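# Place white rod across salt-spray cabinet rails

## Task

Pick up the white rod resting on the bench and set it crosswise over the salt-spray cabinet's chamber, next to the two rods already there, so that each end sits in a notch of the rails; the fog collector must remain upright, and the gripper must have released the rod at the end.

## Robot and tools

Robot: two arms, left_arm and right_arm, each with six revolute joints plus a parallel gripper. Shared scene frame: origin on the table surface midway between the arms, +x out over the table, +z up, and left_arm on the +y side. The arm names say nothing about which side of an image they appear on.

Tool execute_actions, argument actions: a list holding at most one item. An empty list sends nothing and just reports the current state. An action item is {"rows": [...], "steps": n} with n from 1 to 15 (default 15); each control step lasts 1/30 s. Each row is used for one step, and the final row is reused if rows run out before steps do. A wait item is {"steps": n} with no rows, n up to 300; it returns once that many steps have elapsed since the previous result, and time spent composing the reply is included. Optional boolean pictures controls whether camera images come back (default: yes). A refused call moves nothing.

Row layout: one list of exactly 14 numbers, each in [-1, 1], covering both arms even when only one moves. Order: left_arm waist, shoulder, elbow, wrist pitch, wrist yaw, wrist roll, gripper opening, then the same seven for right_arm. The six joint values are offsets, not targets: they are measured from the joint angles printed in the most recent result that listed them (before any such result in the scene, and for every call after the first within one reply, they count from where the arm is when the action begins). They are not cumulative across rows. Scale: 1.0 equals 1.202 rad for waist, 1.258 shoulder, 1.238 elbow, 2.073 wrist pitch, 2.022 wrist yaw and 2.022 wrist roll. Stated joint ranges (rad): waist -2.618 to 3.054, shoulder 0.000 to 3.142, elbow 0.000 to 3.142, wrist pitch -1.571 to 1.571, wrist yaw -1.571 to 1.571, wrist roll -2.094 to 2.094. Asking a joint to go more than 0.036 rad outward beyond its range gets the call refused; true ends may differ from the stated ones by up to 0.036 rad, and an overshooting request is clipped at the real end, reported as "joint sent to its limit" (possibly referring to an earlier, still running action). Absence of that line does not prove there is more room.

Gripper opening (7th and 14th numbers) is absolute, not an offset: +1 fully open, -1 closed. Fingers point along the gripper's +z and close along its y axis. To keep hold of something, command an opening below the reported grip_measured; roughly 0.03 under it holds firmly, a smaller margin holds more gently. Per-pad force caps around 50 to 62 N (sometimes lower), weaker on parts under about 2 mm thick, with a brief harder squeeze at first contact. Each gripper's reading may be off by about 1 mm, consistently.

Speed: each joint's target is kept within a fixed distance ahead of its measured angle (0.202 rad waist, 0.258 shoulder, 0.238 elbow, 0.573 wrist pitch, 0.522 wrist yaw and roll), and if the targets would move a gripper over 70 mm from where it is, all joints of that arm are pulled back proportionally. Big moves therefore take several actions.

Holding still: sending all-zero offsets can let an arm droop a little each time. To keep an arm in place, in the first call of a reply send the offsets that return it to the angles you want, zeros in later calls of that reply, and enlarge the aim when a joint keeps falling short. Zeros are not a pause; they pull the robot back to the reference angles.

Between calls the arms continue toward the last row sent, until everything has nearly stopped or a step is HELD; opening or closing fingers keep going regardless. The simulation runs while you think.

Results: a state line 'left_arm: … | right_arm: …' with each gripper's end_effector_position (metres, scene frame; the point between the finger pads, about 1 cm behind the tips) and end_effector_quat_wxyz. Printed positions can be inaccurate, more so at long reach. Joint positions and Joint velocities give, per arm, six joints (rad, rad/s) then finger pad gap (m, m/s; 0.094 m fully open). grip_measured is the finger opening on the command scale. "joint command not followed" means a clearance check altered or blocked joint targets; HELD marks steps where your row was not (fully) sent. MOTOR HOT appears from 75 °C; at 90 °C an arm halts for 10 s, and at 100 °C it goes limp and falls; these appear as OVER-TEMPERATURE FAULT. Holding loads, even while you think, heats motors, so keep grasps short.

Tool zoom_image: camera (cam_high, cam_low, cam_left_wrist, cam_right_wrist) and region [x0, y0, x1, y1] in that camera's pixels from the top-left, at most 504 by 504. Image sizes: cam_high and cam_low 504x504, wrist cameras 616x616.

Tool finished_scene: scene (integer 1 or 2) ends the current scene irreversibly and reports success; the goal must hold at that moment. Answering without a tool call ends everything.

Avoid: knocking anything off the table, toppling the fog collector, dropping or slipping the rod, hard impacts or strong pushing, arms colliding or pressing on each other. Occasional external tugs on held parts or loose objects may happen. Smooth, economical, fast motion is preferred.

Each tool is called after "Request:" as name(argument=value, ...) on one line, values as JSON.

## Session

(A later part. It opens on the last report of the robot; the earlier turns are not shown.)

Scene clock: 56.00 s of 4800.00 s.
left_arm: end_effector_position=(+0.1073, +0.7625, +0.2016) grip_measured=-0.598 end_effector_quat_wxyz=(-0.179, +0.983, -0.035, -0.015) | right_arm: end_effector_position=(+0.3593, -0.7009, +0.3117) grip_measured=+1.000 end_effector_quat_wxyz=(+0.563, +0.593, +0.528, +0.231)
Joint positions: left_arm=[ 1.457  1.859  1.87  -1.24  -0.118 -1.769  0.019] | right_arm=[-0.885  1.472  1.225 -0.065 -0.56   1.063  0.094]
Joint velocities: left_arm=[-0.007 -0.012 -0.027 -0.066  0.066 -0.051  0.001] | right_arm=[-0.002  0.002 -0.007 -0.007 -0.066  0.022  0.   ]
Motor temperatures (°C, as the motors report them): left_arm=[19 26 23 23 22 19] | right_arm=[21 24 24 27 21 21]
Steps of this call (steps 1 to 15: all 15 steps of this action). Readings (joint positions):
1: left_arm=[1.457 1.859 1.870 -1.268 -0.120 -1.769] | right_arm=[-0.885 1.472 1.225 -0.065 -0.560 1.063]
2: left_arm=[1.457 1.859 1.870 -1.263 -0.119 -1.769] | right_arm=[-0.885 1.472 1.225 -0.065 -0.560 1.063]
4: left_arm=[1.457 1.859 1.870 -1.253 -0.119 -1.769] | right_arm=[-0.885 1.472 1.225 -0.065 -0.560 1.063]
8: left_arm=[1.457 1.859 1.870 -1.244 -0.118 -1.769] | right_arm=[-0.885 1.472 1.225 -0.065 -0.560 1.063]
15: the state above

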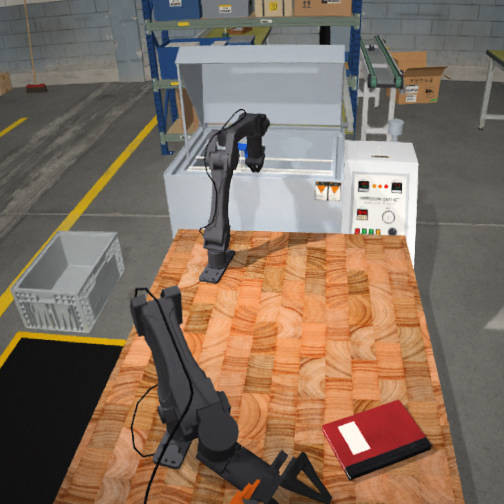

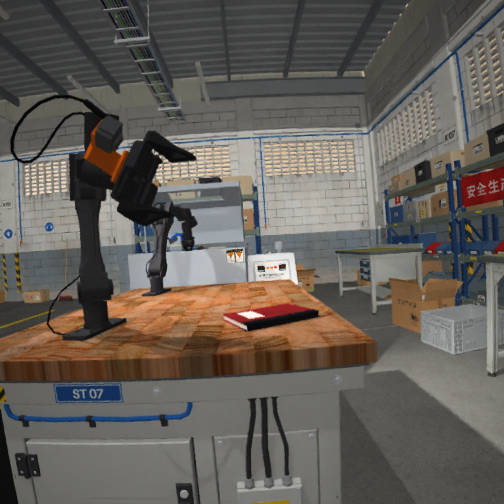

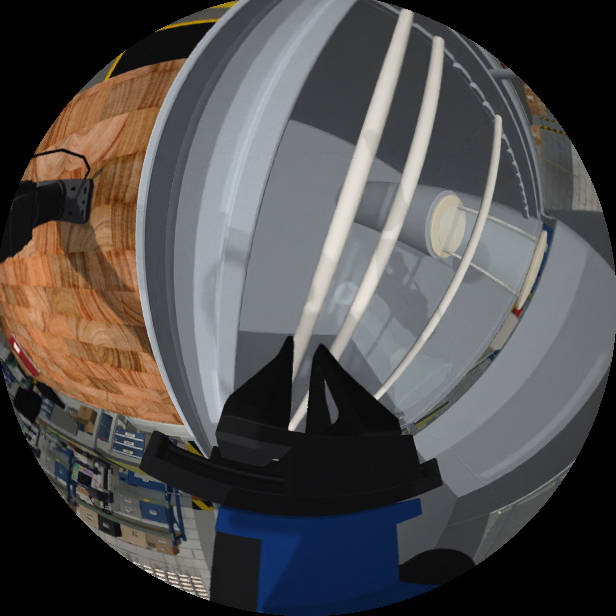

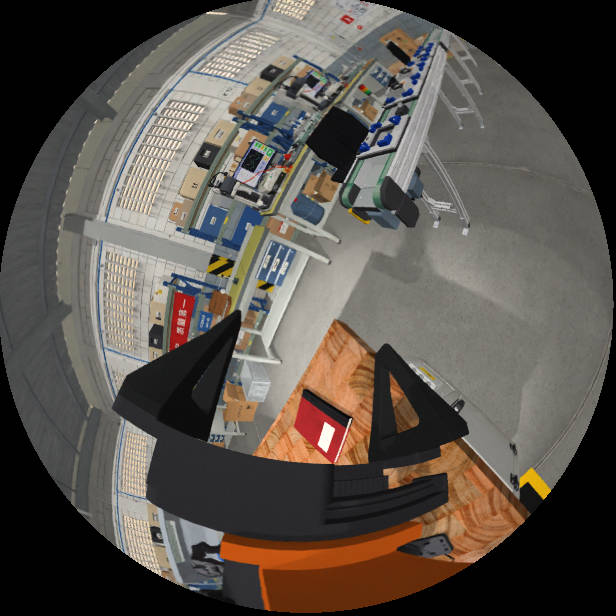

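Just touching; nudge ~3 mm by closing slightly.

Request:
execute_actions(actions=[{"rows":[[0,0,0,0,0,0,-0.63,0,0,0,0,0,0,1],[0,0,0,0,0,0,-0.66,0,0,0,0,0,0,1],[0,0,0,0,0,0,-0.69,0,0,0,0,0,0,1],[0,0,0,0,0,0,-0.72,0,0,0,0,0,0,1],[0,0,0,0,0,0,-0.72,0,0,0,0,0,0,1],[0,0,0,0,0,0,-0.72,0,0,0,0,0,0,1],[0,0,0,0,0,0,-0.72,0,0,0,0,0,0,1],[0,0,0,0,0,0,-0.72,0,0,0,0,0,0,1],[0,0,0,0,0,0,-0.58,0,0,0,0,0,0,1]],"steps":13}], pictures=false)

Request:
execute_actions(actions=[{"rows":[[0,-0.09,0.07,-0.015,0,0,-0.58,0,0,0,0,0,0,1]],"steps":15}], pictures=false)

Request:
execute_actions(actions=[{"rows":[[0,0,0.02,0,0,0.9,-0.55,0,0,0,0,0,0,1]],"steps":15}])

Request:
zoom_image(camera="cam_left_wrist", region=[380,270,520,410])

Request:
zoom_image(camera="cam_left_wrist", region=[70,150,210,290])

Scene clock: 57.67 s of 4800.00 s.
left_arm: end_effector_position=(+0.1078, +0.7626, +0.2017) grip_measured=-0.583 end_effector_quat_wxyz=(-0.179, +0.983, -0.035, -0.014) | right_arm: end_effector_position=(+0.3593, -0.7009, +0.3117) grip_measured=+1.000 end_effector_quat_wxyz=(+0.563, +0.593, +0.528, +0.231)
Joint positions: left_arm=[ 1.457  1.859  1.87  -1.239 -0.116 -1.769  0.02 ] | right_arm=[-0.885  1.472  1.225 -0.065 -0.56   1.063  0.094]
Joint velocities: left_arm=[ 0.007  0.007  0.002 -0.037 -0.022 -0.037  0.001] | right_arm=[-0.007 -0.012 -0.012  0.007  0.022  0.051  0.   ]
Motor temperatures (°C, as the motors report them): left_arm=[19 26 23 23 22 19] | right_arm=[21 24 24 27 21 21]
Steps of this call (steps 1 to 15: the robot went on to your last target; steps 16 to 37: nothing new was sent; steps 38 to 50: all 13 steps of this action). Readings (joint positions):
38: left_arm=[1.457 1.859 1.870 -1.240 -0.118 -1.769] | right_arm=[-0.885 1.472 1.225 -0.065 -0.560 1.063]
39: left_arm=[1.457 1.859 1.870 -1.240 -0.118 -1.769] | right_arm=[-0.885 1.472 1.225 -0.065 -0.560 1.063]
41: left_arm=[1.457 1.859 1.870 -1.240 -0.117 -1.769] | right_arm=[-0.885 1.472 1.225 -0.065 -0.560 1.063]
45: left_arm=[1.457 1.859 1.870 -1.239 -0.116 -1.769] | right_arm=[-0.885 1.472 1.225 -0.065 -0.560 1.063]
50: the state above

Scene clock: 58.17 s of 4800.00 s.
left_arm: end_effector_position=(+0.1068, +0.7568, +0.2765) grip_measured=-0.582 end_effector_quat_wxyz=(-0.270, +0.962, -0.029, +0.011) | right_arm: end_effector_position=(+0.3593, -0.7009, +0.3117) grip_measured=+1.000 end_effector_quat_wxyz=(+0.563, +0.593, +0.528, +0.231)
Joint positions: left_arm=[ 1.457  1.737  1.949 -1.247 -0.112 -1.769  0.02 ] | right_arm=[-0.885  1.472  1.225 -0.065 -0.56   1.063  0.094]
Joint velocities: left_arm=[-0.002  0.002 -0.002 -0.007 -0.007 -0.007 -0.001] | right_arm=[ 0.002  0.012 -0.007 -0.007 -0.037  0.066  0.   ]
Motor temperatures (°C, as the motors report them): left_arm=[19 26 23 23 22 19] | right_arm=[21 24 24 27 21 21]
Steps of this call (steps 1 to 15: all 15 steps of this action). Readings (joint positions):
1: left_arm=[1.457 1.853 1.876 -1.241 -0.114 -1.769] | right_arm=[-0.885 1.472 1.225 -0.065 -0.560 1.063]
2: left_arm=[1.457 1.844 1.884 -1.245 -0.113 -1.769] | right_arm=[-0.885 1.472 1.225 -0.065 -0.560 1.063]
4: left_arm=[1.457 1.809 1.906 -1.247 -0.112 -1.769] | right_arm=[-0.885 1.472 1.225 -0.065 -0.560 1.063]
8: left_arm=[1.457 1.744 1.944 -1.247 -0.112 -1.769] | right_arm=[-0.885 1.472 1.225 -0.065 -0.560 1.063]
15: the state above

Scene clock: 58.67 s of 4800.00 s.
left_arm: end_effector_position=(+0.1071, +0.7571, +0.2767) grip_measured=-0.552 end_effector_quat_wxyz=(-0.210, +0.699, -0.662, -0.171) | right_arm: end_effector_position=(+0.3593, -0.7009, +0.3117) grip_measured=+1.000 end_effector_quat_wxyz=(+0.563, +0.593, +0.528, +0.231)
Joint positions: left_arm=[ 1.457  1.737  1.949 -1.245 -0.111 -0.314  0.021] | right_arm=[-0.885  1.472  1.225 -0.065 -0.56   1.063  0.094]
Joint velocities: left_arm=[ 0.002 -0.002 -0.012  0.022 -0.037  2.454  0.001] | right_arm=[-0.002  0.007 -0.002 -0.022  0.007 -0.037  0.   ]
Motor temperatures (°C, as the motors report them): left_arm=[19 26 23 23 22 19] | right_arm=[21 24 24 27 21 21]
Steps of this call (steps 1 to 15: all 15 steps of this action). Readings (joint positions):
1: left_arm=[1.457 1.737 1.949 -1.247 -0.111 -1.688] | right_arm=[-0.885 1.472 1.225 -0.065 -0.560 1.063]
2: left_arm=[1.457 1.737 1.949 -1.246 -0.111 -1.588] | right_arm=[-0.885 1.472 1.225 -0.065 -0.560 1.063]
4: left_arm=[1.457 1.737 1.949 -1.245 -0.111 -1.391] | right_arm=[-0.885 1.472 1.225 -0.065 -0.560 1.063]
8: left_arm=[1.457 1.737 1.949 -1.245 -0.111 -0.996] | right_arm=[-0.885 1.472 1.225 -0.065 -0.560 1.063]
15: the state above

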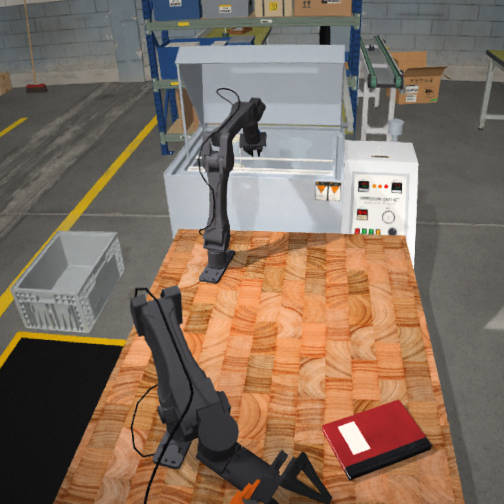

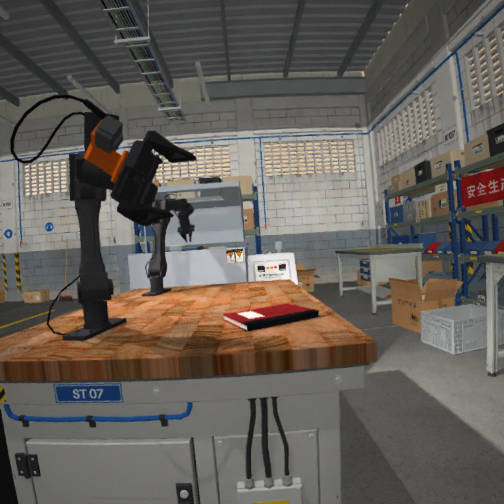

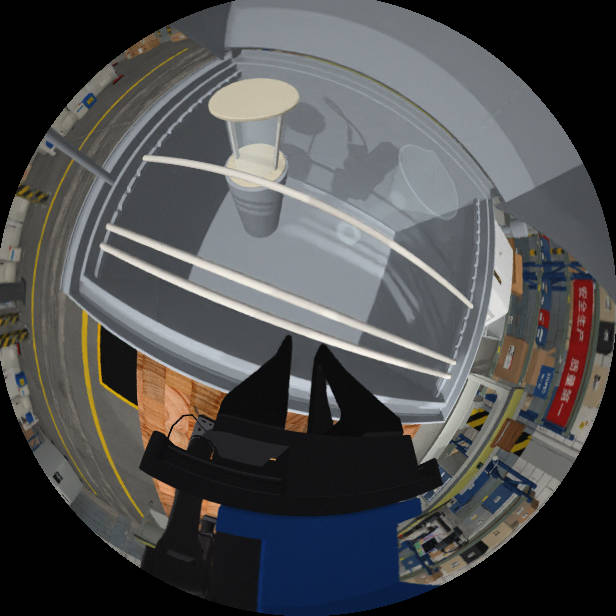

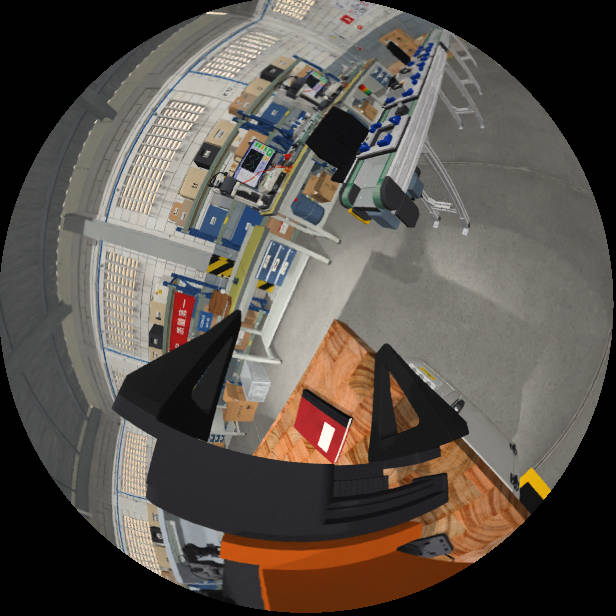

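Region (380, 270, 520, 410) of cam_left_wrist's 616x616 image, scaled by 3.600, with more detail than that image has.

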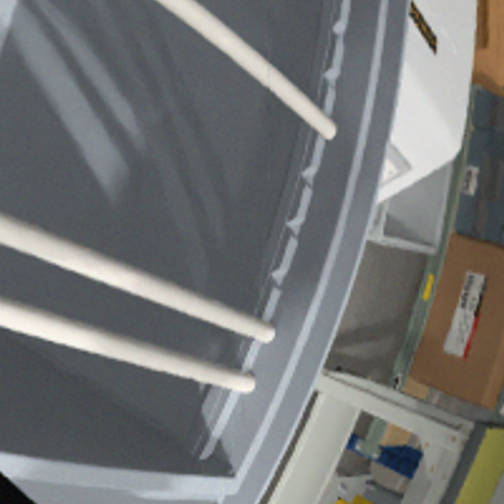

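Region (70, 150, 210, 290) of cam_left_wrist's 616x616 image, scaled by 3.600, with more detail than that image has.

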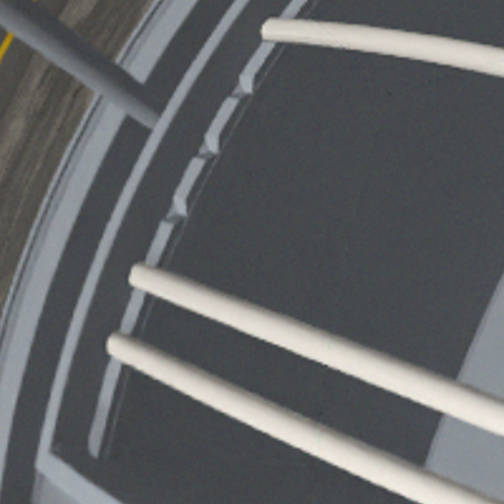

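Request:
finished_scene(scene=2)

The scene is finished: the task was done.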